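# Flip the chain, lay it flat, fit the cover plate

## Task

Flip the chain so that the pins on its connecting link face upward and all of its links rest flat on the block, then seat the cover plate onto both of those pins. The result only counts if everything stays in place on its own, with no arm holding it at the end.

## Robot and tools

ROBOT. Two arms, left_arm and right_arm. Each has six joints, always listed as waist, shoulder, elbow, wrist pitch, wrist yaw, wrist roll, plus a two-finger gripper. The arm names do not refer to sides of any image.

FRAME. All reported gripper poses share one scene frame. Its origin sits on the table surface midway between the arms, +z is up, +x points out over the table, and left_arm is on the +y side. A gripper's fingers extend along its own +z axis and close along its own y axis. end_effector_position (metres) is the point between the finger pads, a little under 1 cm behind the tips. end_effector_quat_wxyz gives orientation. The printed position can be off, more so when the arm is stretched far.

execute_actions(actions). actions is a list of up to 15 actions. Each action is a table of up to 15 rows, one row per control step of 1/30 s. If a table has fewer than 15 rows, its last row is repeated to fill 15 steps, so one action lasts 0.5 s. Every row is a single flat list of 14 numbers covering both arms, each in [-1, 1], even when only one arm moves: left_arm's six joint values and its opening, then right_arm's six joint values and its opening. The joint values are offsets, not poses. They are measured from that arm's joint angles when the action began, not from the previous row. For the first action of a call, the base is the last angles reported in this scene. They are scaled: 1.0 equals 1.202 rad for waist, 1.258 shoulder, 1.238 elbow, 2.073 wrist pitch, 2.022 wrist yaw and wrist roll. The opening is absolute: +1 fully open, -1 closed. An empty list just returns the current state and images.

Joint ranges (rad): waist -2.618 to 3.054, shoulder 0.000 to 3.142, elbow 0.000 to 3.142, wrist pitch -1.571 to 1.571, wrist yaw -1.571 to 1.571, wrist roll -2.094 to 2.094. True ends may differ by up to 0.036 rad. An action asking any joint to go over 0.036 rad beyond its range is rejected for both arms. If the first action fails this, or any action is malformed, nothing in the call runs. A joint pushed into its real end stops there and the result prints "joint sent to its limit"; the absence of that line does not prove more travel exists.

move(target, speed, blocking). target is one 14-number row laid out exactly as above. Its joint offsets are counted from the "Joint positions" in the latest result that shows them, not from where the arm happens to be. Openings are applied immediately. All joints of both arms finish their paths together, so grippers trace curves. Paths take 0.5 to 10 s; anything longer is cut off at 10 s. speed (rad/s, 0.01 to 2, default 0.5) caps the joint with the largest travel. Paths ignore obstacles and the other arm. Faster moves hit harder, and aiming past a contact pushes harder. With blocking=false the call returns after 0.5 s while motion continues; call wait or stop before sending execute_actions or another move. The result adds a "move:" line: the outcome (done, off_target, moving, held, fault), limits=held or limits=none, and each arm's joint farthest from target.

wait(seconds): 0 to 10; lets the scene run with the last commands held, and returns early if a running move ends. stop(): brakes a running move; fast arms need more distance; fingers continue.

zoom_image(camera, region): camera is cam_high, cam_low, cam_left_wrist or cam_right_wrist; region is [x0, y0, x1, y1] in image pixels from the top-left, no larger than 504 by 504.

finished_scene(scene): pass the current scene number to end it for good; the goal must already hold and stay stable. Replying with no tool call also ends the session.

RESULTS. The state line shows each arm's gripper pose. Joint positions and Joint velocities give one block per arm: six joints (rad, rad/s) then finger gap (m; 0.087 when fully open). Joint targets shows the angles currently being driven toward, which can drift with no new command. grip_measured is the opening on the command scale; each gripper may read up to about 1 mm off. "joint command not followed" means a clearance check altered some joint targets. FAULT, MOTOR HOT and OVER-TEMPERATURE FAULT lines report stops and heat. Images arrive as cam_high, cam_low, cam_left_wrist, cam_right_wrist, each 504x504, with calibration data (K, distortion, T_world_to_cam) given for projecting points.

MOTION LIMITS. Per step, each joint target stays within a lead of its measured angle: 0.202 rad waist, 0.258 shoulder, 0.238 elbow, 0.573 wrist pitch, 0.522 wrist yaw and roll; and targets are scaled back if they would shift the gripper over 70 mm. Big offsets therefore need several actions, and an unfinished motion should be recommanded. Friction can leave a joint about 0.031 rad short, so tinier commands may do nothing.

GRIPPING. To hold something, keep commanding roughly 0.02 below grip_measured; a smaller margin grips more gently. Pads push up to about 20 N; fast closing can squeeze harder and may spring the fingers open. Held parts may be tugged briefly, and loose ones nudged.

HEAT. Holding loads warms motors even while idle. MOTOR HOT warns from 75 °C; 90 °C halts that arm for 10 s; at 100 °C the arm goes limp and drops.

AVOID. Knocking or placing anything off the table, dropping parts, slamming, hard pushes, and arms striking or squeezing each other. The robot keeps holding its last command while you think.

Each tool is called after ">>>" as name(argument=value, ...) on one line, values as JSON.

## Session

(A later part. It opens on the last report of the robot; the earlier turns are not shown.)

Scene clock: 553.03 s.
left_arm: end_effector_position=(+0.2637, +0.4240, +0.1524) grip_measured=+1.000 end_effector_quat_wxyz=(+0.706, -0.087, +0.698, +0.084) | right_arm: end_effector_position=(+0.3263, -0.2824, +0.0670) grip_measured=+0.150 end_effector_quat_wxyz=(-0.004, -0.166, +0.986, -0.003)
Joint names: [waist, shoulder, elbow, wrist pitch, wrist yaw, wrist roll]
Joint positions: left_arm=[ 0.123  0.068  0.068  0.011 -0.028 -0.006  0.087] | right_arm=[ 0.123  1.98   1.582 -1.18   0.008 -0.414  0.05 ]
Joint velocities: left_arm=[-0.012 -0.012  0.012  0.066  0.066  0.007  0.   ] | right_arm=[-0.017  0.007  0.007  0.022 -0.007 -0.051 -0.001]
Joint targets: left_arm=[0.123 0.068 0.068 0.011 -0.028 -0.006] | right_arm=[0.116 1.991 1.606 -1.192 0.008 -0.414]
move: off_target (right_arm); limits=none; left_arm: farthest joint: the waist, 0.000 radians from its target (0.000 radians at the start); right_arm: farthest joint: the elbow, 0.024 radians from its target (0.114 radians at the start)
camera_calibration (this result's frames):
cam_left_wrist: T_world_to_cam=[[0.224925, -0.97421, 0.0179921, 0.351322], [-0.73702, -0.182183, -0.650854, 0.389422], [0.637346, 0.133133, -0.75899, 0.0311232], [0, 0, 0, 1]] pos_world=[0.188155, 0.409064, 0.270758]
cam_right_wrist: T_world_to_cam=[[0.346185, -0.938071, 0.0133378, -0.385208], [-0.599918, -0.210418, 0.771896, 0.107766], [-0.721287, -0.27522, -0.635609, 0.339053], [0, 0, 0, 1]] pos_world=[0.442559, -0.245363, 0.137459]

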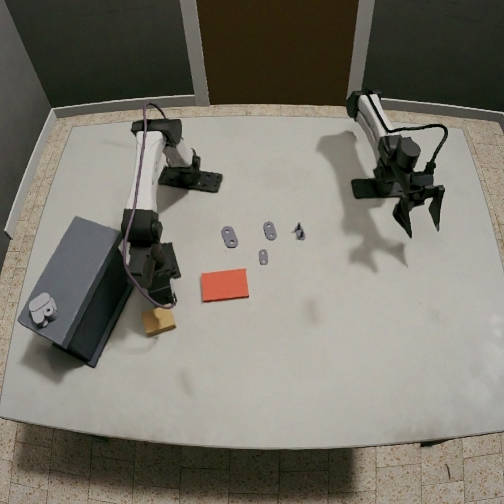

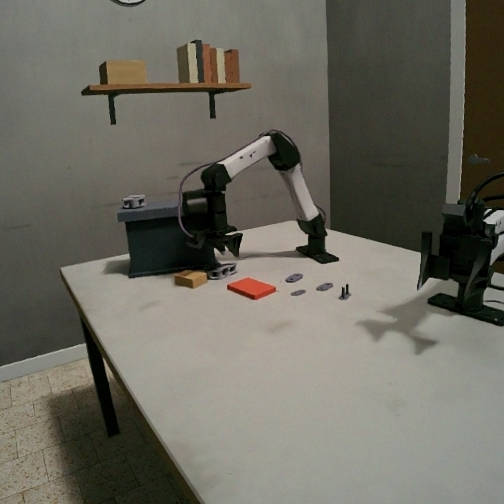

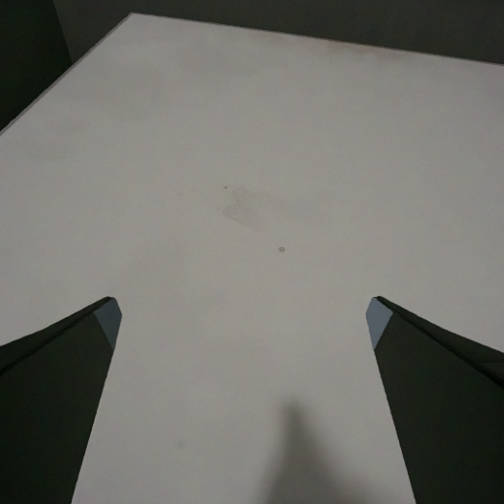

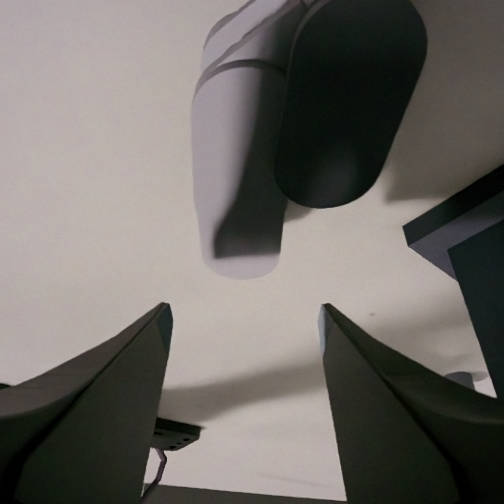

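>>> move(target=[0,0,0,0,0,0,1, 0,0.035,-0.136,0.096,0,0,0.05], speed=0.3)

>>> execute_actions(actions=[[[0,0,0,0,0,0,1,0,0,0,0,0,0,-0.05],[0,0,0,0,0,0,1,0,0,0,0,0,0,-0.12],[0,0,0,0,0,0,1,0,0,0,0,0,0,-0.2],[0,0,0,0,0,0,1,0,0,0,0,0,0,-0.26],[0,0,0,0,0,0,1,0,0,0,0,0,0,-0.3],[0,0,0,0,0,0,1,0,0,0,0,0,0,-0.34],[0,0,0,0,0,0,1,0,0,0,0,0,0,-0.38],[0,0,0,0,0,0,1,0,0,0,0,0,0,-0.42],[0,0,0,0,0,0,1,0,0,0,0,0,0,-0.46]]])

Scene clock: 560.27 s.
left_arm: end_effector_position=(+0.2637, +0.4240, +0.1524) grip_measured=+1.000 end_effector_quat_wxyz=(+0.706, -0.087, +0.698, +0.084) | right_arm: end_effector_position=(+0.3245, -0.2822, +0.0187) grip_measured=+0.050 end_effector_quat_wxyz=(-0.000, -0.166, +0.986, -0.004)
Joint names: [waist, shoulder, elbow, wrist pitch, wrist yaw, wrist roll]
Joint positions: left_arm=[ 0.123  0.068  0.068  0.011 -0.028 -0.006  0.087] | right_arm=[ 0.123  2.011  1.431 -0.989  0.008 -0.414  0.046]
Joint velocities: left_arm=[-0.012  0.037  0.012  0.007 -0.022 -0.007  0.   ] | right_arm=[ 0.002  0.017 -0.012  0.037  0.007  0.022 -0.   ]
Joint targets: left_arm=[0.123 0.068 0.068 0.011 -0.028 -0.006] | right_arm=[0.123 2.024 1.414 -0.980 0.008 -0.414]
move: done; limits=none; left_arm: farthest joint: the waist, 0.000 radians from its target (0.000 radians at the start); right_arm: farthest joint: the elbow, 0.017 radians from its target (0.168 radians at the start)
camera_calibration (this result's frames):
cam_left_wrist: T_world_to_cam=[[0.224925, -0.97421, 0.0179921, 0.351322], [-0.73702, -0.182183, -0.650854, 0.389422], [0.637346, 0.133133, -0.75899, 0.0311232], [0, 0, 0, 1]] pos_world=[0.188155, 0.409064, 0.270758]
cam_right_wrist: T_world_to_cam=[[0.346065, -0.938062, 0.0167142, -0.383818], [-0.606062, -0.209915, 0.767219, 0.146231], [-0.71619, -0.275637, -0.641168, 0.305406], [0, 0, 0, 1]] pos_world=[0.44018, -0.245168, 0.0900405]

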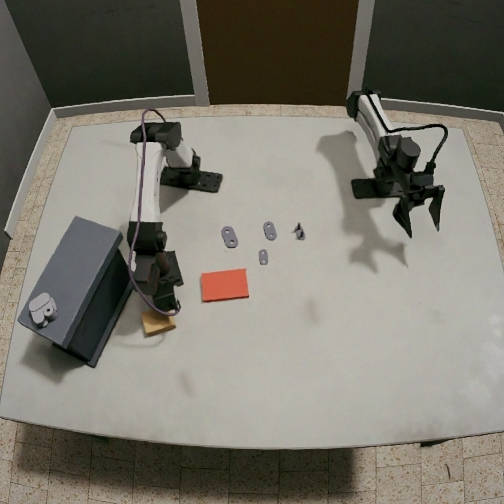

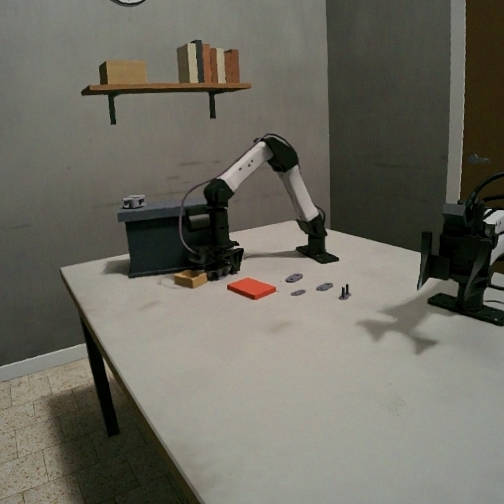

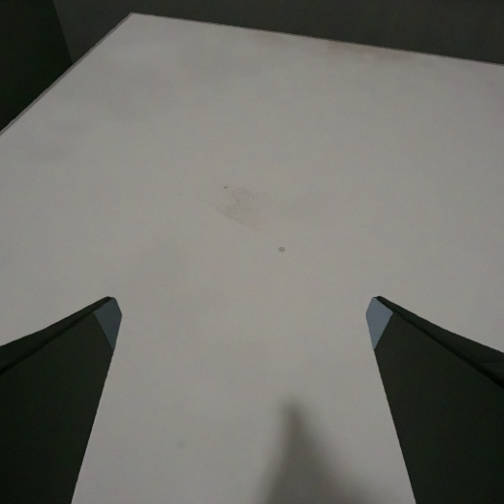

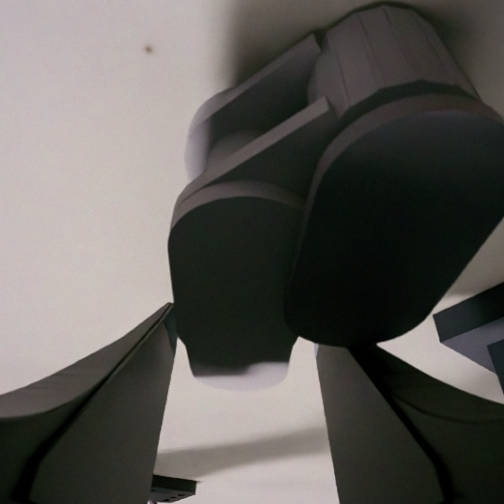

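Scene clock: 560.77 s.
left_arm: end_effector_position=(+0.2637, +0.4240, +0.1524) grip_measured=+1.000 end_effector_quat_wxyz=(+0.706, -0.087, +0.698, +0.084) | right_arm: end_effector_position=(+0.3245, -0.2821, +0.0187) grip_measured=-0.368 end_effector_quat_wxyz=(-0.000, -0.166, +0.986, -0.004)
Joint names: [waist, shoulder, elbow, wrist pitch, wrist yaw, wrist roll]
Joint positions: left_arm=[ 0.123  0.068  0.068  0.011 -0.028 -0.006  0.087] | right_arm=[ 0.123  2.011  1.431 -0.989  0.007 -0.414  0.028]
Joint velocities: left_arm=[ 0.012  0.012  0.002  0.066 -0.007 -0.051  0.   ] | right_arm=[ 0.017  0.012  0.002  0.051  0.022  0.007 -0.   ]
Joint targets: left_arm=[0.123 0.068 0.068 0.011 -0.028 -0.006] | right_arm=[0.123 2.011 1.431 -0.989 0.007 -0.414]
camera_calibration (this result's frames):
cam_left_wrist: T_world_to_cam=[[0.224925, -0.97421, 0.0179921, 0.351322], [-0.73702, -0.182183, -0.650854, 0.389422], [0.637346, 0.133133, -0.75899, 0.0311232], [0, 0, 0, 1]] pos_world=[0.188155, 0.409064, 0.270758]
cam_right_wrist: T_world_to_cam=[[0.346065, -0.938074, 0.0160224, -0.383687], [-0.60611, -0.210499, 0.767021, 0.146131], [-0.71615, -0.27515, -0.641422, 0.305571], [0, 0, 0, 1]] pos_world=[0.440186, -0.245089, 0.0900621]

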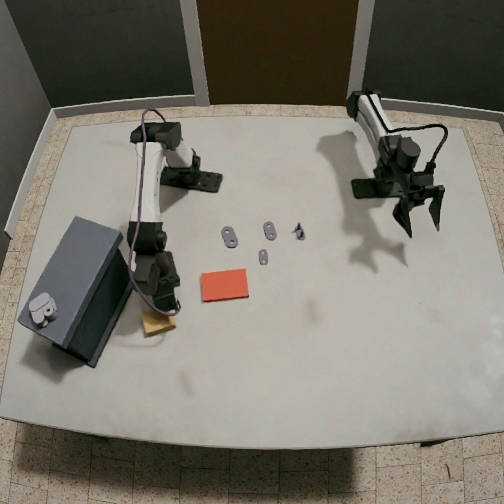

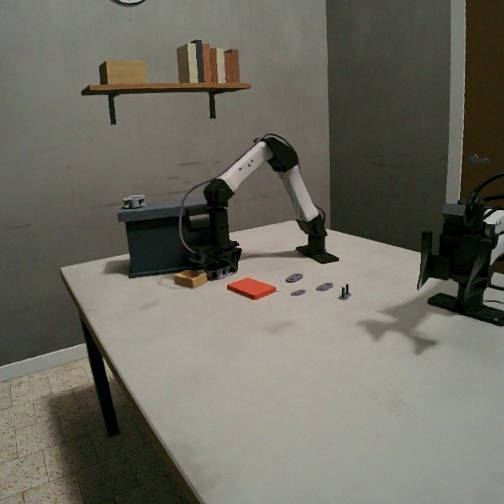

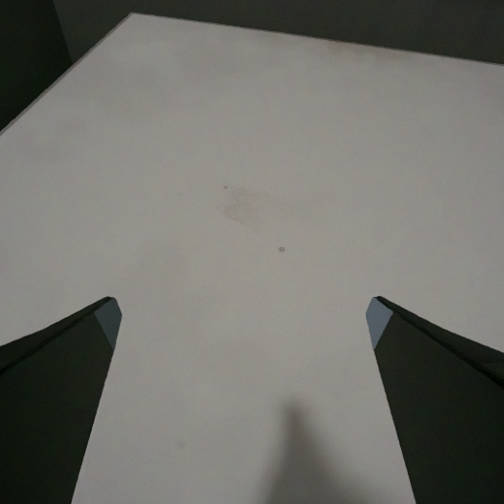

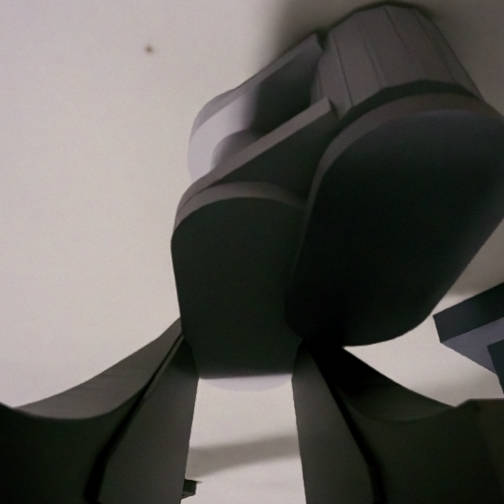

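>>> move(target=[0,0,0,0,0,0,1, 0.11,-0.296,-0.384,0.054,0,0.208,-0.46], speed=0.25)

Scene clock: 567.03 s.
left_arm: end_effector_position=(+0.2637, +0.4240, +0.1524) grip_measured=+1.000 end_effector_quat_wxyz=(+0.706, -0.087, +0.698, +0.084) | right_arm: end_effector_position=(+0.2241, -0.2286, +0.0176) grip_measured=-0.368 end_effector_quat_wxyz=(+0.001, -0.021, +1.000, -0.003)
Joint names: [waist, shoulder, elbow, wrist pitch, wrist yaw, wrist roll]
Joint positions: left_arm=[ 0.123  0.068  0.068  0.011 -0.028 -0.006  0.087] | right_arm=[ 0.247  1.659  0.971 -0.88   0.007  0.     0.028]
Joint velocities: left_arm=[-0.012 -0.012 -0.012 -0.037 -0.007 -0.037  0.   ] | right_arm=[-0.012 -0.027  0.002  0.022 -0.022 -0.051 -0.001]
Joint targets: left_arm=[0.123 0.068 0.068 0.011 -0.028 -0.006] | right_arm=[0.256 1.639 0.955 -0.877 0.007 0.006]
move: off_target (right_arm); limits=none; left_arm: farthest joint: the waist, 0.000 radians from its target (0.000 radians at the start); right_arm: farthest joint: the shoulder, 0.021 radians from its target (0.372 radians at the start)
camera_calibration (this result's frames):
cam_left_wrist: T_world_to_cam=[[0.224925, -0.97421, 0.0179921, 0.351322], [-0.73702, -0.182183, -0.650854, 0.389422], [0.637346, 0.133133, -0.75899, 0.0311232], [0, 0, 0, 1]] pos_world=[0.188155, 0.409064, 0.270758]
cam_right_wrist: T_world_to_cam=[[0.0626322, -0.997906, 0.0161367, -0.248846], [-0.644114, -0.0280659, 0.764415, 0.147632], [-0.762361, -0.0582709, -0.644523, 0.307699], [0, 0, 0, 1]] pos_world=[0.345255, -0.226252, 0.0894826]

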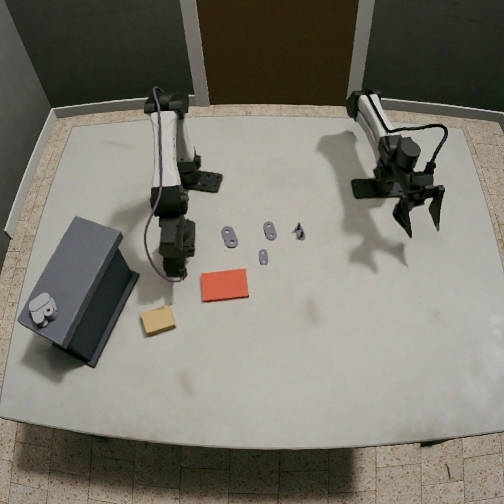

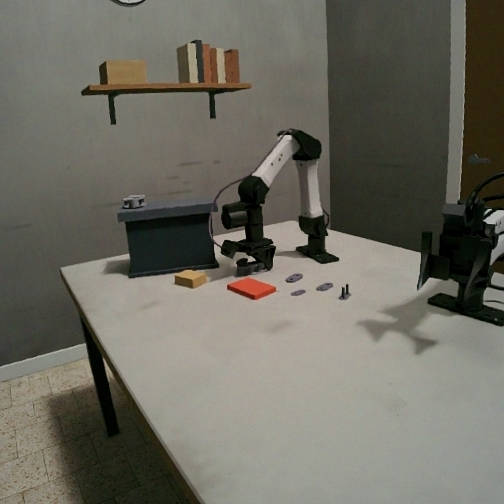

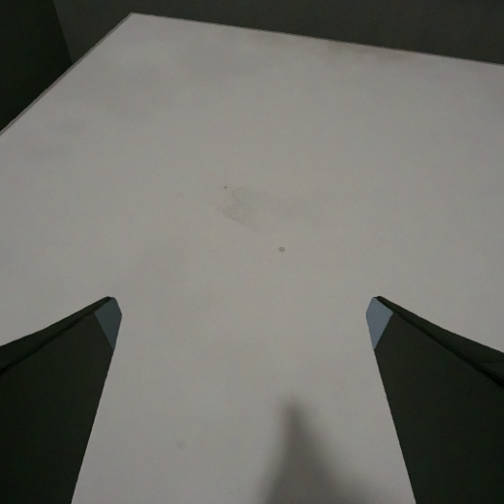

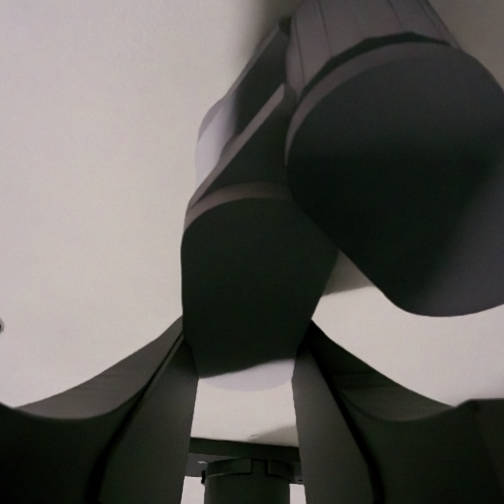

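>>> execute_actions(actions=[[[0,0,0,0,0,0,1,0,0,0,0,0,0,-0.2]]])

>>> move(target=[0,0,0,0,0,0,1, -0.025,-0.274,-0.308,0.299,0,0,-0.2], speed=0.3)

Scene clock: 572.80 s.
left_arm: end_effector_position=(+0.2637, +0.4240, +0.1524) grip_measured=+1.000 end_effector_quat_wxyz=(+0.706, -0.087, +0.698, +0.084) | right_arm: end_effector_position=(+0.2241, -0.2285, +0.0176) grip_measured=-0.200 end_effector_quat_wxyz=(+0.001, -0.021, +1.000, -0.003)
Joint names: [waist, shoulder, elbow, wrist pitch, wrist yaw, wrist roll]
Joint positions: left_arm=[ 0.123  0.068  0.068  0.011 -0.028 -0.006  0.087] | right_arm=[ 0.247  1.659  0.971 -0.88   0.007  0.001  0.035]
Joint velocities: left_arm=[ 0.007 -0.007  0.002 -0.051 -0.051  0.007  0.   ] | right_arm=[ 0.007 -0.002  0.002  0.037 -0.007  0.037  0.   ]
Joint targets: left_arm=[0.123 0.068 0.068 0.011 -0.028 -0.006] | right_arm=[0.247 1.659 0.971 -0.880 0.007 0.001]
camera_calibration (this result's frames):
cam_left_wrist: T_world_to_cam=[[0.224925, -0.97421, 0.0179921, 0.351322], [-0.73702, -0.182183, -0.650854, 0.389422], [0.637346, 0.133133, -0.75899, 0.0311232], [0, 0, 0, 1]] pos_world=[0.188155, 0.409064, 0.270758]
cam_right_wrist: T_world_to_cam=[[0.0618708, -0.997954, 0.0161349, -0.248655], [-0.644139, -0.0275761, 0.764411, 0.14775], [-0.762402, -0.0576878, -0.644527, 0.307842], [0, 0, 0, 1]] pos_world=[0.345255, -0.226313, 0.089483]

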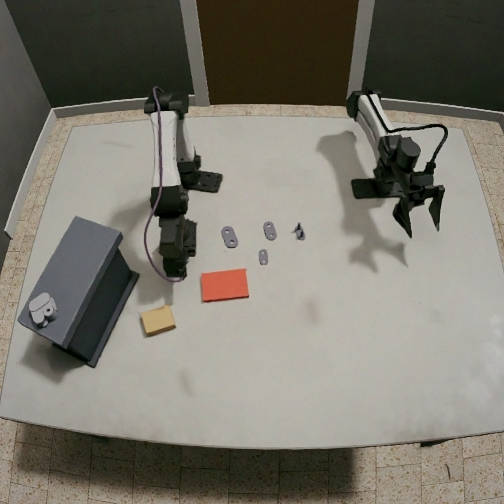

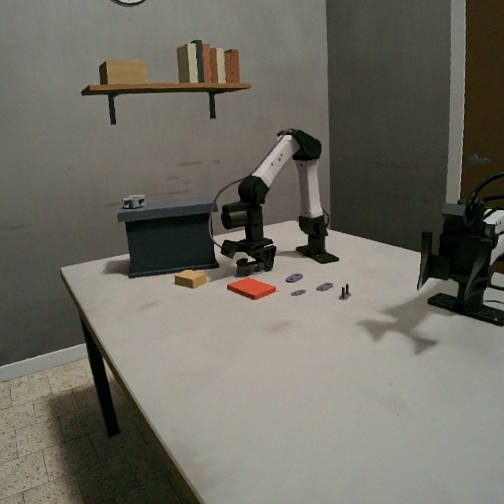

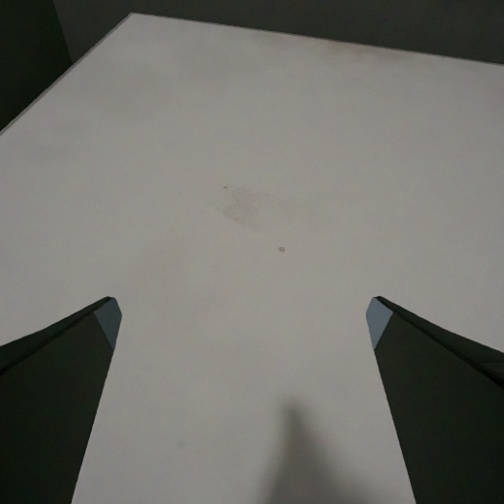

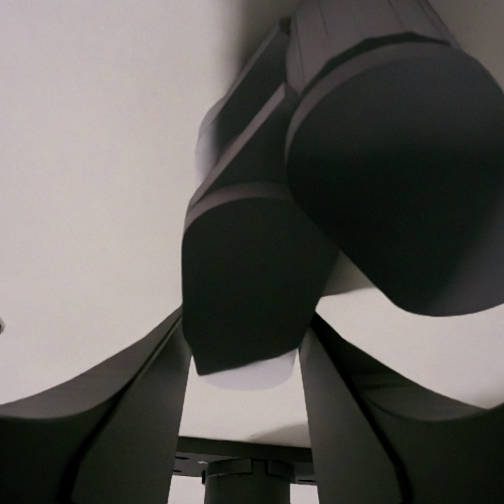

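Scene clock: 575.53 s.
left_arm: end_effector_position=(+0.2637, +0.4240, +0.1524) grip_measured=+1.000 end_effector_quat_wxyz=(+0.706, -0.087, +0.698, +0.084) | right_arm: end_effector_position=(+0.2773, -0.2320, +0.0216) grip_measured=-0.200 end_effector_quat_wxyz=(+0.286, -0.009, +0.958, +0.000)
Joint names: [waist, shoulder, elbow, wrist pitch, wrist yaw, wrist roll]
Joint positions: left_arm=[ 0.123  0.068  0.068  0.011 -0.028 -0.006  0.087] | right_arm=[ 0.227  1.331  0.61  -0.269  0.007  0.001  0.035]
Joint velocities: left_arm=[-0.022  0.002  0.007 -0.081 -0.022 -0.007  0.   ] | right_arm=[-0.012 -0.007  0.007  0.037 -0.022 -0.081 -0.   ]
Joint targets: left_arm=[0.123 0.068 0.068 0.011 -0.028 -0.006] | right_arm=[0.217 1.314 0.590 -0.260 0.007 0.001]
move: done; limits=none; left_arm: farthest joint: the waist, 0.000 radians from its target (0.000 radians at the start); right_arm: farthest joint: the elbow, 0.020 radians from its target (0.382 radians at the start)
camera_calibration (this result's frames):
cam_left_wrist: T_world_to_cam=[[0.224925, -0.97421, 0.0179921, 0.351322], [-0.73702, -0.182183, -0.650854, 0.389422], [0.637346, 0.133133, -0.75899, 0.0311232], [0, 0, 0, 1]] pos_world=[0.188155, 0.409064, 0.270758]
cam_right_wrist: T_world_to_cam=[[0.0297122, -0.999266, 0.0241969, -0.247032], [-0.957154, -0.0214673, 0.288783, 0.277356], [-0.288051, -0.0317405, -0.957089, 0.231999], [0, 0, 0, 1]] pos_world=[0.33964, -0.233532, 0.147926]

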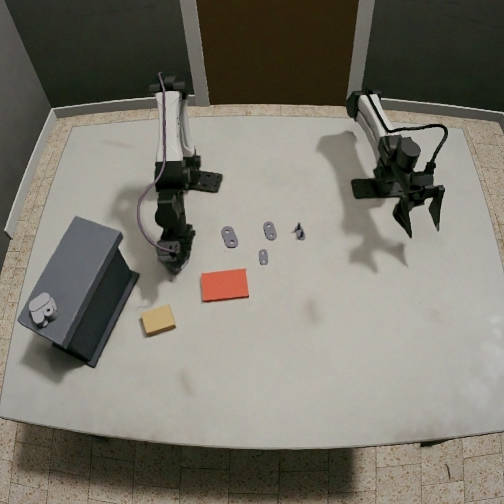

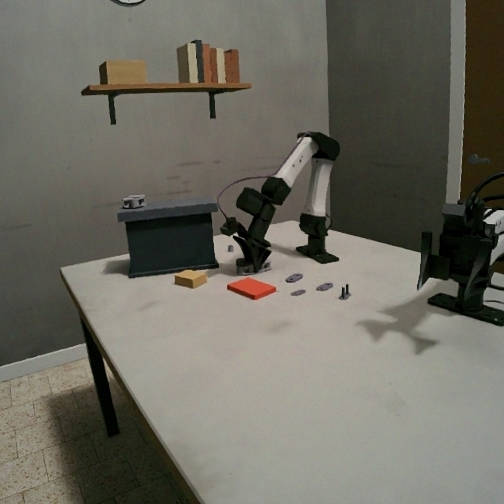

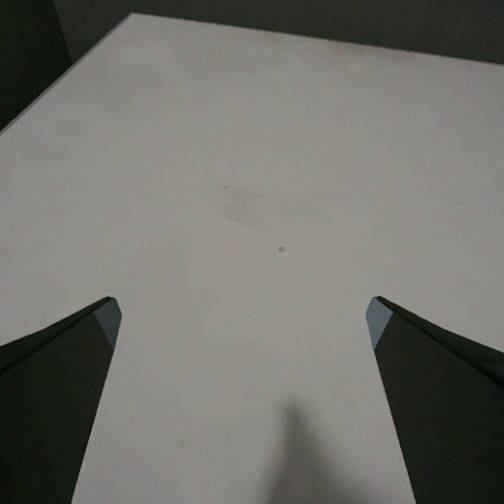

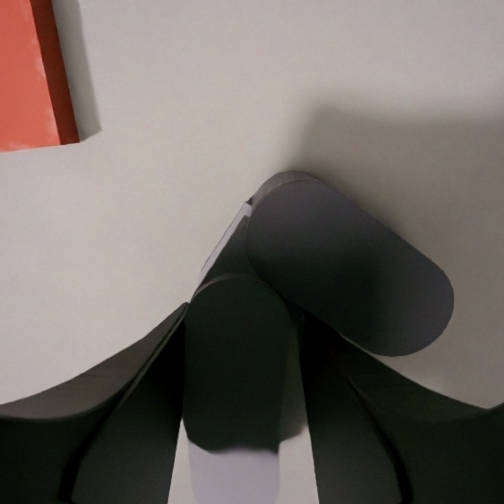

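>>> move(target=[0,0,0,0,0,0,1, 0,0.167,0.13,0.024,0,0,-0.2], speed=0.15)

Scene clock: 579.10 s.
left_arm: end_effector_position=(+0.2637, +0.4240, +0.1524) grip_measured=+1.000 end_effector_quat_wxyz=(+0.706, -0.087, +0.698, +0.084) | right_arm: end_effector_position=(+0.3190, -0.2311, +0.0165) grip_measured=-0.200 end_effector_quat_wxyz=(+0.281, -0.009, +0.960, -0.000)
Joint names: [waist, shoulder, elbow, wrist pitch, wrist yaw, wrist roll]
Joint positions: left_arm=[ 0.123  0.068  0.068  0.011 -0.028 -0.006  0.087] | right_arm=[ 0.227  1.524  0.751 -0.228  0.007  0.001  0.035]
Joint velocities: left_arm=[-0.007  0.007  0.007  0.022  0.007 -0.007  0.   ] | right_arm=[ 0.022  0.007 -0.002  0.095  0.007 -0.007  0.   ]
Joint targets: left_arm=[0.123 0.068 0.068 0.011 -0.028 -0.006] | right_arm=[0.227 1.542 0.771 -0.220 0.007 0.001]
move: done; limits=none; left_arm: farthest joint: the waist, 0.000 radians from its target (0.000 radians at the start); right_arm: farthest joint: the elbow, 0.020 radians from its target (0.161 radians at the start)
camera_calibration (this result's frames):
cam_left_wrist: T_world_to_cam=[[0.224925, -0.97421, 0.0179921, 0.351322], [-0.73702, -0.182183, -0.650854, 0.389422], [0.637346, 0.133133, -0.75899, 0.0311232], [0, 0, 0, 1]] pos_world=[0.188155, 0.409064, 0.270758]
cam_right_wrist: T_world_to_cam=[[0.0299518, -0.99926, 0.0241204, -0.247299], [-0.954243, -0.0214029, 0.298264, 0.317729], [-0.297527, -0.0319502, -0.954179, 0.242097], [0, 0, 0, 1]] pos_world=[0.382629, -0.232581, 0.142202]

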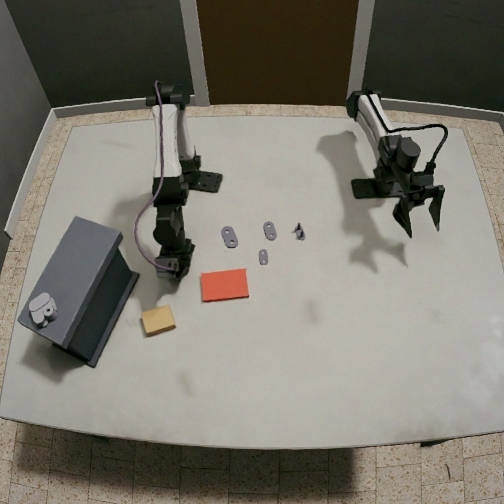

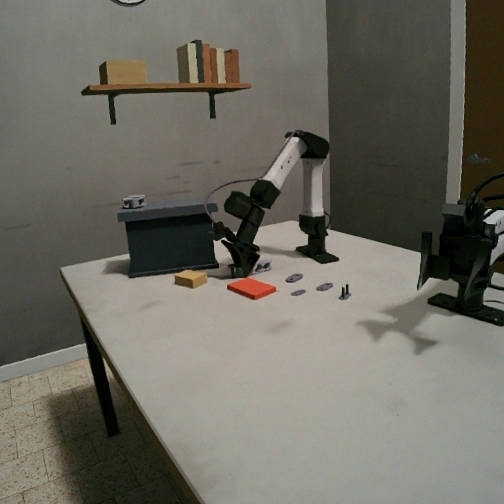

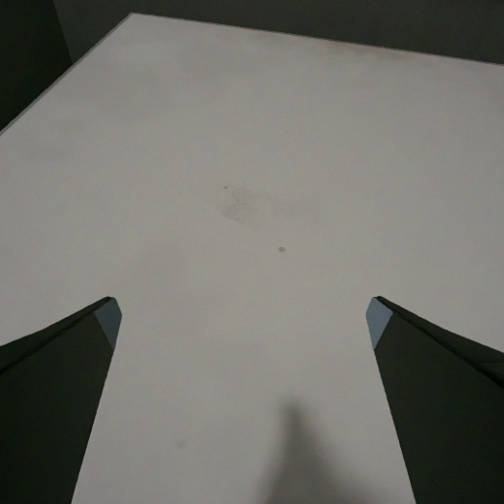

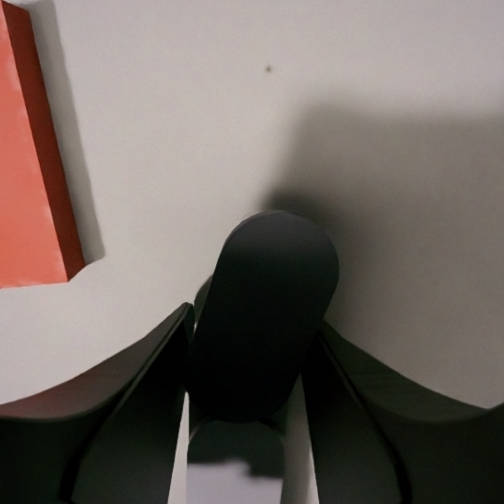

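>>> move(target=[0,0,0,0,0,0,1, 0,-0.123,-0.133,0.008,0,0,-0.2], speed=0.2)

>>> execute_actions(actions=[[[0,0,0,0,0,0,1,0,0,0,0,0,0,-0.26],[0,0,0,0,0,0,1,0,0,0,0,0,0,-0.3],[0,0,0,0,0,0,1,0,0,0,0,0,0,-0.34],[0,0,0,0,0,0,1,0,0,0,0,0,0,-0.38],[0,0,0,0,0,0,1,0,0,0,0,0,0,-0.42],[0,0,0,0,0,0,1,0,0,0,0,0,0,-0.46]]])

Scene clock: 584.20 s.
left_arm: end_effector_position=(+0.2637, +0.4240, +0.1524) grip_measured=+1.000 end_effector_quat_wxyz=(+0.706, -0.087, +0.698, +0.084) | right_arm: end_effector_position=(+0.2871, -0.2318, +0.0145) grip_measured=-0.200 end_effector_quat_wxyz=(+0.291, -0.009, +0.957, +0.000)
Joint names: [waist, shoulder, elbow, wrist pitch, wrist yaw, wrist roll]
Joint positions: left_arm=[ 0.123  0.068  0.068  0.011 -0.028 -0.006  0.087] | right_arm=[ 0.227  1.384  0.611 -0.208  0.007  0.001  0.035]
Joint velocities: left_arm=[-0.012  0.007  0.002 -0.037 -0.066 -0.022  0.   ] | right_arm=[-0.017  0.007 -0.002 -0.037  0.007  0.037 -0.   ]
Joint targets: left_arm=[0.123 0.068 0.068 0.011 -0.028 -0.006] | right_arm=[0.227 1.370 0.586 -0.211 0.007 0.001]
move: off_target (right_arm); limits=none; left_arm: farthest joint: the waist, 0.000 radians from its target (0.000 radians at the start); right_arm: farthest joint: the elbow, 0.025 radians from its target (0.165 radians at the start)
camera_calibration (this result's frames):
cam_left_wrist: T_world_to_cam=[[0.224925, -0.97421, 0.0179921, 0.351322], [-0.73702, -0.182183, -0.650854, 0.389422], [0.637346, 0.133133, -0.75899, 0.0311232], [0, 0, 0, 1]] pos_world=[0.188155, 0.409064, 0.270758]
cam_right_wrist: T_world_to_cam=[[0.0294441, -0.999272, 0.0242794, -0.246859], [-0.960289, -0.0215367, 0.278174, 0.289859], [-0.277448, -0.0315058, -0.960224, 0.225072], [0, 0, 0, 1]] pos_world=[0.348063, -0.233346, 0.141482]

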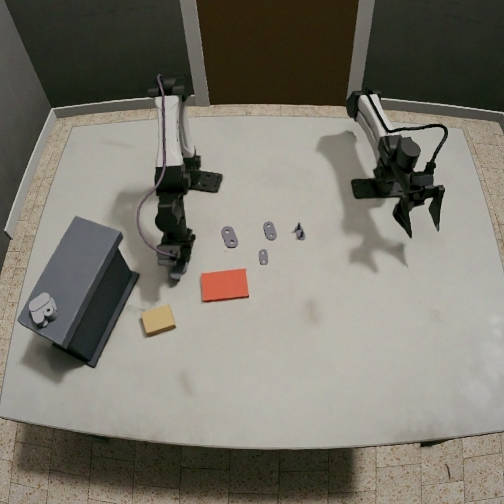

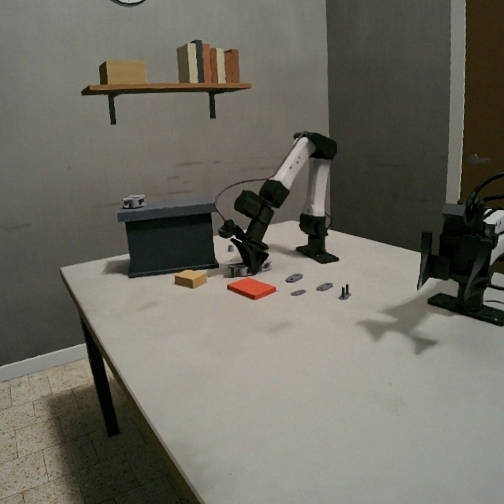

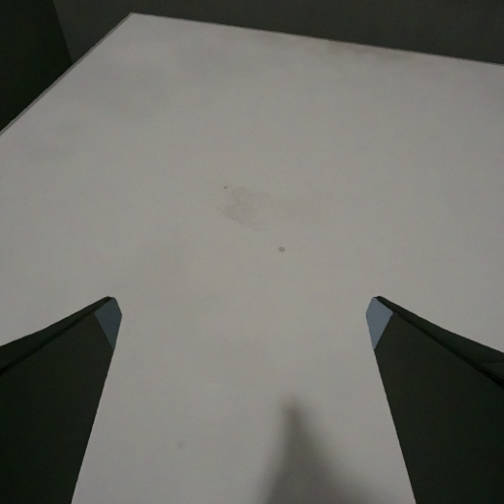

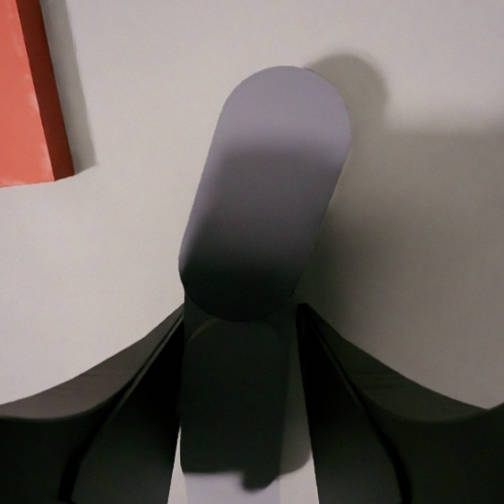

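Scene clock: 584.70 s.
left_arm: end_effector_position=(+0.2637, +0.4240, +0.1524) grip_measured=+1.000 end_effector_quat_wxyz=(+0.706, -0.087, +0.698, +0.084) | right_arm: end_effector_position=(+0.2873, -0.2318, +0.0146) grip_measured=-0.355 end_effector_quat_wxyz=(+0.291, -0.009, +0.957, +0.000)
Joint names: [waist, shoulder, elbow, wrist pitch, wrist yaw, wrist roll]
Joint positions: left_arm=[ 0.123  0.068  0.068  0.011 -0.028 -0.006  0.087] | right_arm=[ 0.227  1.384  0.611 -0.207  0.007  0.001  0.028]
Joint velocities: left_arm=[-0.007  0.002  0.017  0.007 -0.051  0.066  0.   ] | right_arm=[-0.007 -0.017 -0.007 -0.007 -0.007  0.037 -0.   ]
Joint targets: left_arm=[0.123 0.068 0.068 0.011 -0.028 -0.006] | right_arm=[0.227 1.384 0.611 -0.207 0.007 0.001]
camera_calibration (this result's frames):
cam_left_wrist: T_world_to_cam=[[0.224925, -0.97421, 0.0179921, 0.351322], [-0.73702, -0.182183, -0.650854, 0.389422], [0.637346, 0.133133, -0.75899, 0.0311232], [0, 0, 0, 1]] pos_world=[0.188155, 0.409064, 0.270758]
cam_right_wrist: T_world_to_cam=[[0.0294256, -0.999272, 0.0242849, -0.246857], [-0.960501, -0.0215414, 0.277441, 0.290076], [-0.276716, -0.0314896, -0.960436, 0.224994], [0, 0, 0, 1]] pos_world=[0.348142, -0.233344, 0.141608]

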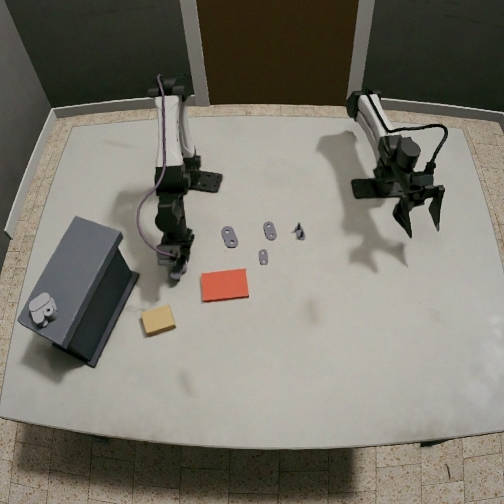

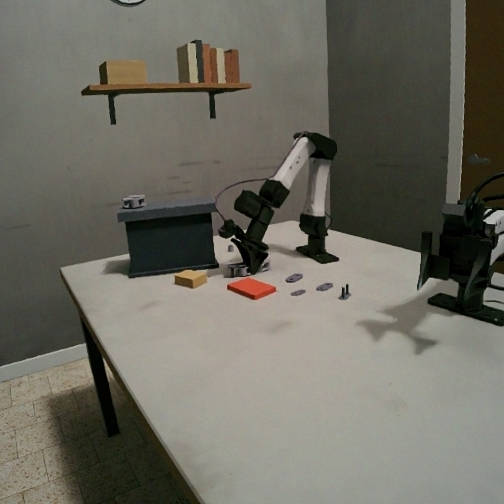

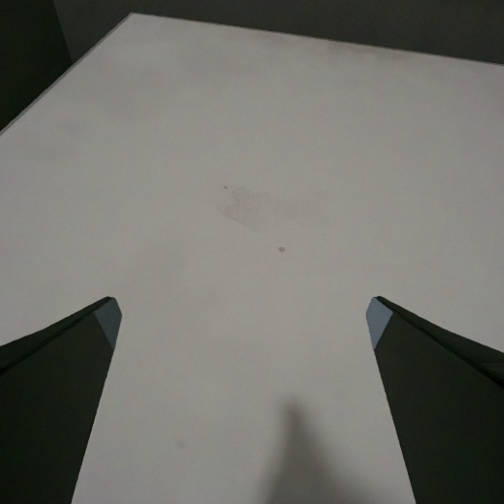

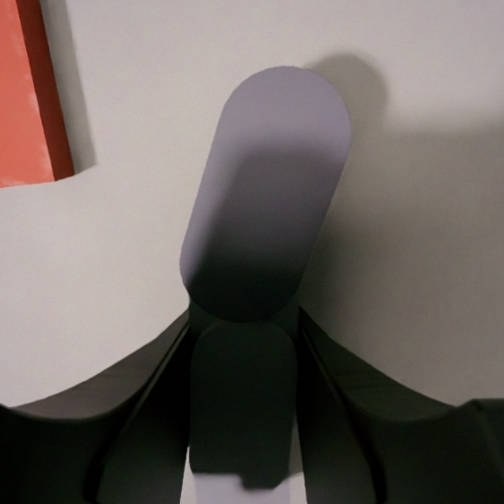

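Test lift.

>>> move(target=[0,0,0,0,0,0,1, 0,-0.03,0.12,-0.065,0,0,-0.46], speed=0.1)

Scene clock: 588.07 s.
left_arm: end_effector_position=(+0.2637, +0.4240, +0.1524) grip_measured=+1.000 end_effector_quat_wxyz=(+0.706, -0.087, +0.698, +0.084) | right_arm: end_effector_position=(+0.2911, -0.2317, +0.0381) grip_measured=-0.364 end_effector_quat_wxyz=(+0.276, -0.009, +0.961, -0.000)
Joint names: [waist, shoulder, elbow, wrist pitch, wrist yaw, wrist roll]
Joint positions: left_arm=[ 0.123  0.068  0.068  0.011 -0.028 -0.006  0.087] | right_arm=[ 0.227  1.374  0.724 -0.362  0.007  0.001  0.028]
Joint velocities: left_arm=[ 0.002  0.007 -0.017  0.007 -0.051 -0.022  0.   ] | right_arm=[-0.002 -0.002 -0.007 -0.007 -0.007 -0.007 -0.001]
Joint targets: left_arm=[0.123 0.068 0.068 0.011 -0.028 -0.006] | right_arm=[0.227 1.346 0.760 -0.342 0.007 0.001]
move: off_target (right_arm); limits=none; left_arm: farthest joint: the waist, 0.000 radians from its target (0.000 radians at the start); right_arm: farthest joint: the elbow, 0.036 radians from its target (0.148 radians at the start)
camera_calibration (this result's frames):
cam_left_wrist: T_world_to_cam=[[0.224925, -0.97421, 0.0179921, 0.351322], [-0.73702, -0.182183, -0.650854, 0.389422], [0.637346, 0.133133, -0.75899, 0.0311232], [0, 0, 0, 1]] pos_world=[0.188155, 0.409064, 0.270758]
cam_right_wrist: T_world_to_cam=[[0.0302272, -0.999254, 0.0240292, -0.247676], [-0.950768, -0.0213259, 0.309168, 0.283262], [-0.308425, -0.0321915, -0.950704, 0.257359], [0, 0, 0, 1]] pos_world=[0.356179, -0.233166, 0.163048]

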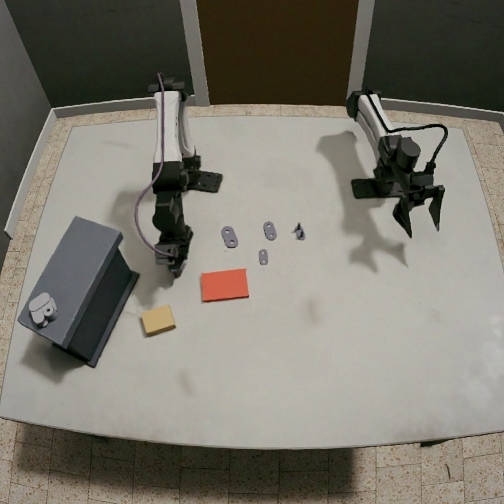

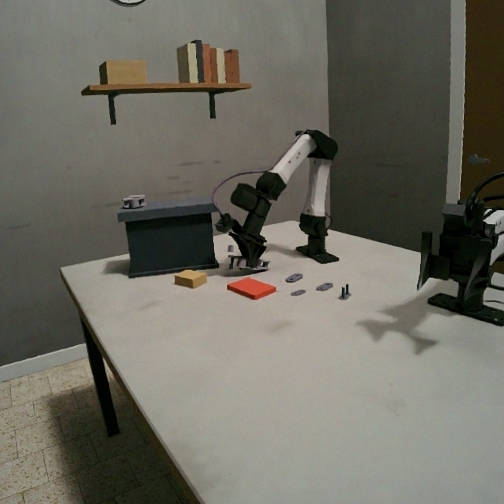

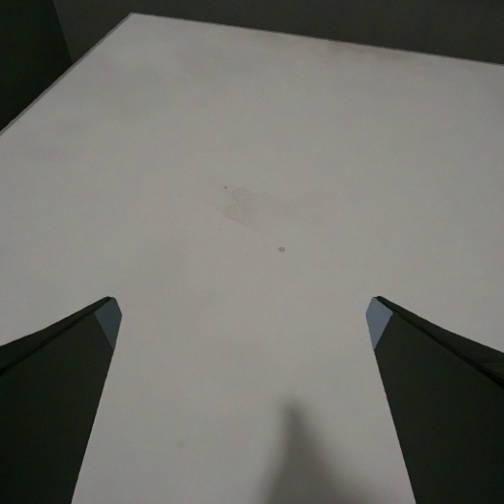

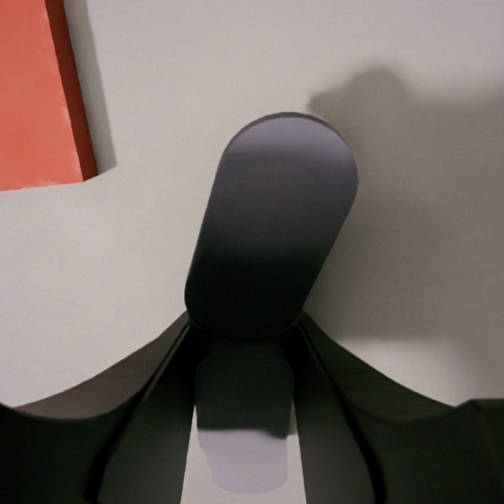

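>>> move(target=[0,0,0,0,0,0,1, 0,0.01,-0.09,0.08,0,0,-0.46], speed=0.15)

>>> execute_actions(actions=[[[0,0,0,0,0,0,1,0,0,0,0,0,0,-0.2]]])

Scene clock: 595.00 s.
left_arm: end_effector_position=(+0.2637, +0.4240, +0.1524) grip_measured=+1.000 end_effector_quat_wxyz=(+0.706, -0.087, +0.698, +0.084) | right_arm: end_effector_position=(+0.2887, -0.2317, +0.0196) grip_measured=-0.362 end_effector_quat_wxyz=(+0.293, -0.009, +0.956, +0.000)
Joint names: [waist, shoulder, elbow, wrist pitch, wrist yaw, wrist roll]
Joint positions: left_arm=[ 0.123  0.068  0.068  0.011 -0.028 -0.006  0.087] | right_arm=[ 0.227  1.374  0.626 -0.227  0.007  0.001  0.028]
Joint velocities: left_arm=[ 0.007 -0.022  0.007 -0.037 -0.022  0.022  0.   ] | right_arm=[ 0.002 -0.007  0.007  0.037 -0.037 -0.022 -0.   ]
Joint targets: left_arm=[0.123 0.068 0.068 0.011 -0.028 -0.006] | right_arm=[0.227 1.387 0.612 -0.196 0.007 0.001]
move: off_target (right_arm); limits=none; left_arm: farthest joint: the waist, 0.000 radians from its target (0.000 radians at the start); right_arm: farthest joint: the wrist pitch, 0.031 radians from its target (0.166 radians at the start)
camera_calibration (this result's frames):
cam_left_wrist: T_world_to_cam=[[0.224925, -0.97421, 0.0179921, 0.351322], [-0.73702, -0.182183, -0.650854, 0.389422], [0.637346, 0.133133, -0.75899, 0.0311232], [0, 0, 0, 1]] pos_world=[0.188155, 0.409064, 0.270758]
cam_right_wrist: T_world_to_cam=[[0.0293422, -0.999274, 0.0243099, -0.246968], [-0.961448, -0.0215623, 0.274141, 0.29033], [-0.273417, -0.0314166, -0.961382, 0.229336], [0, 0, 0, 1]] pos_world=[0.349089, -0.233323, 0.146892]

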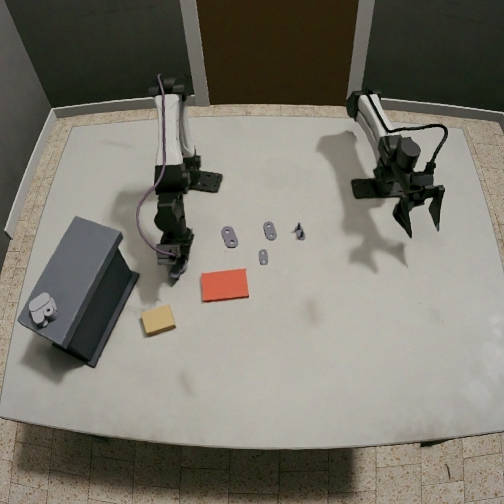

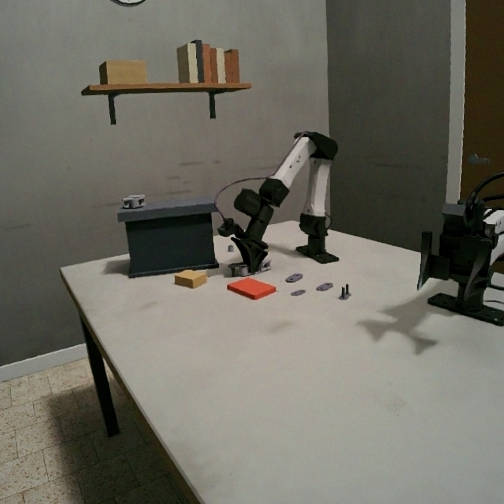

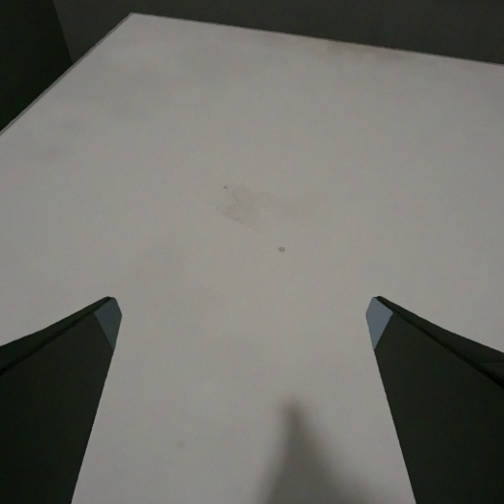

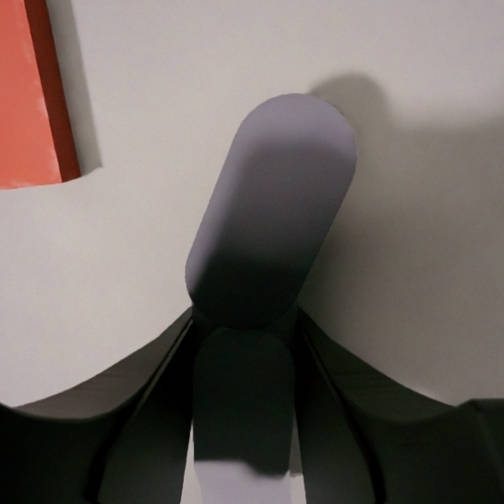

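Scene clock: 595.50 s.
left_arm: end_effector_position=(+0.2637, +0.4240, +0.1524) grip_measured=+1.000 end_effector_quat_wxyz=(+0.706, -0.087, +0.698, +0.084) | right_arm: end_effector_position=(+0.2887, -0.2317, +0.0196) grip_measured=-0.200 end_effector_quat_wxyz=(+0.293, -0.009, +0.956, +0.000)
Joint names: [waist, shoulder, elbow, wrist pitch, wrist yaw, wrist roll]
Joint positions: left_arm=[ 0.123  0.068  0.068  0.011 -0.028 -0.006  0.087] | right_arm=[ 0.227  1.374  0.626 -0.227  0.007  0.001  0.035]
Joint velocities: left_arm=[ 0.027 -0.022  0.007  0.007 -0.037 -0.051  0.   ] | right_arm=[ 0.012  0.002 -0.012 -0.007  0.037  0.051  0.001]
Joint targets: left_arm=[0.123 0.068 0.068 0.011 -0.028 -0.006] | right_arm=[0.227 1.374 0.626 -0.227 0.007 0.001]
camera_calibration (this result's frames):
cam_left_wrist: T_world_to_cam=[[0.224925, -0.97421, 0.0179921, 0.351322], [-0.73702, -0.182183, -0.650854, 0.389422], [0.637346, 0.133133, -0.75899, 0.0311232], [0, 0, 0, 1]] pos_world=[0.188155, 0.409064, 0.270758]
cam_right_wrist: T_world_to_cam=[[0.0293422, -0.999274, 0.0243099, -0.246968], [-0.961448, -0.0215623, 0.274141, 0.29033], [-0.273417, -0.0314166, -0.961382, 0.229336], [0, 0, 0, 1]] pos_world=[0.349089, -0.233323, 0.146892]

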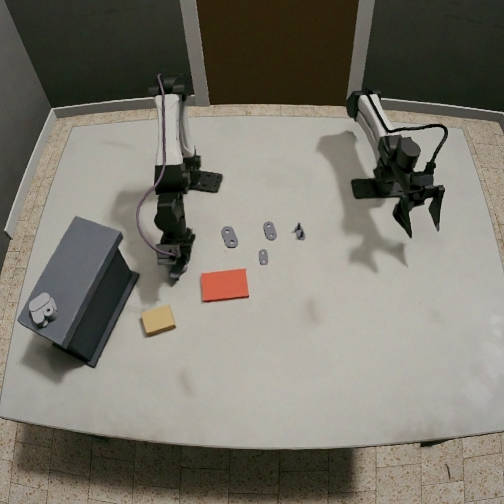

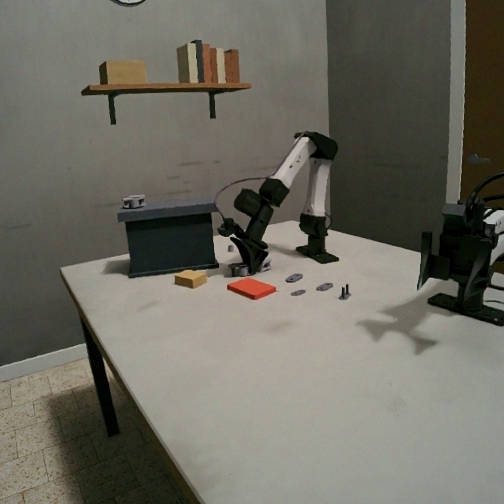

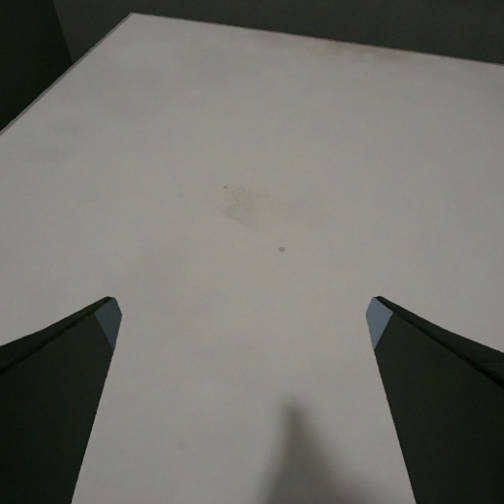

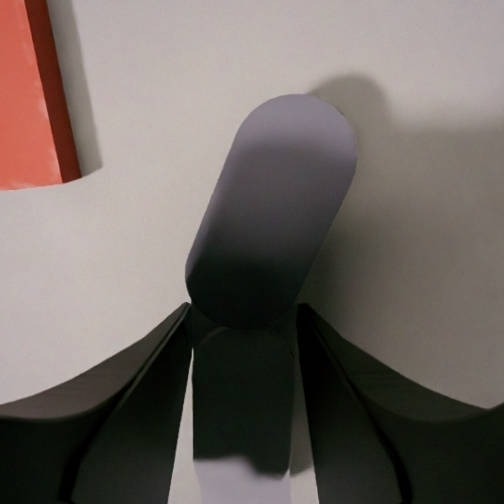

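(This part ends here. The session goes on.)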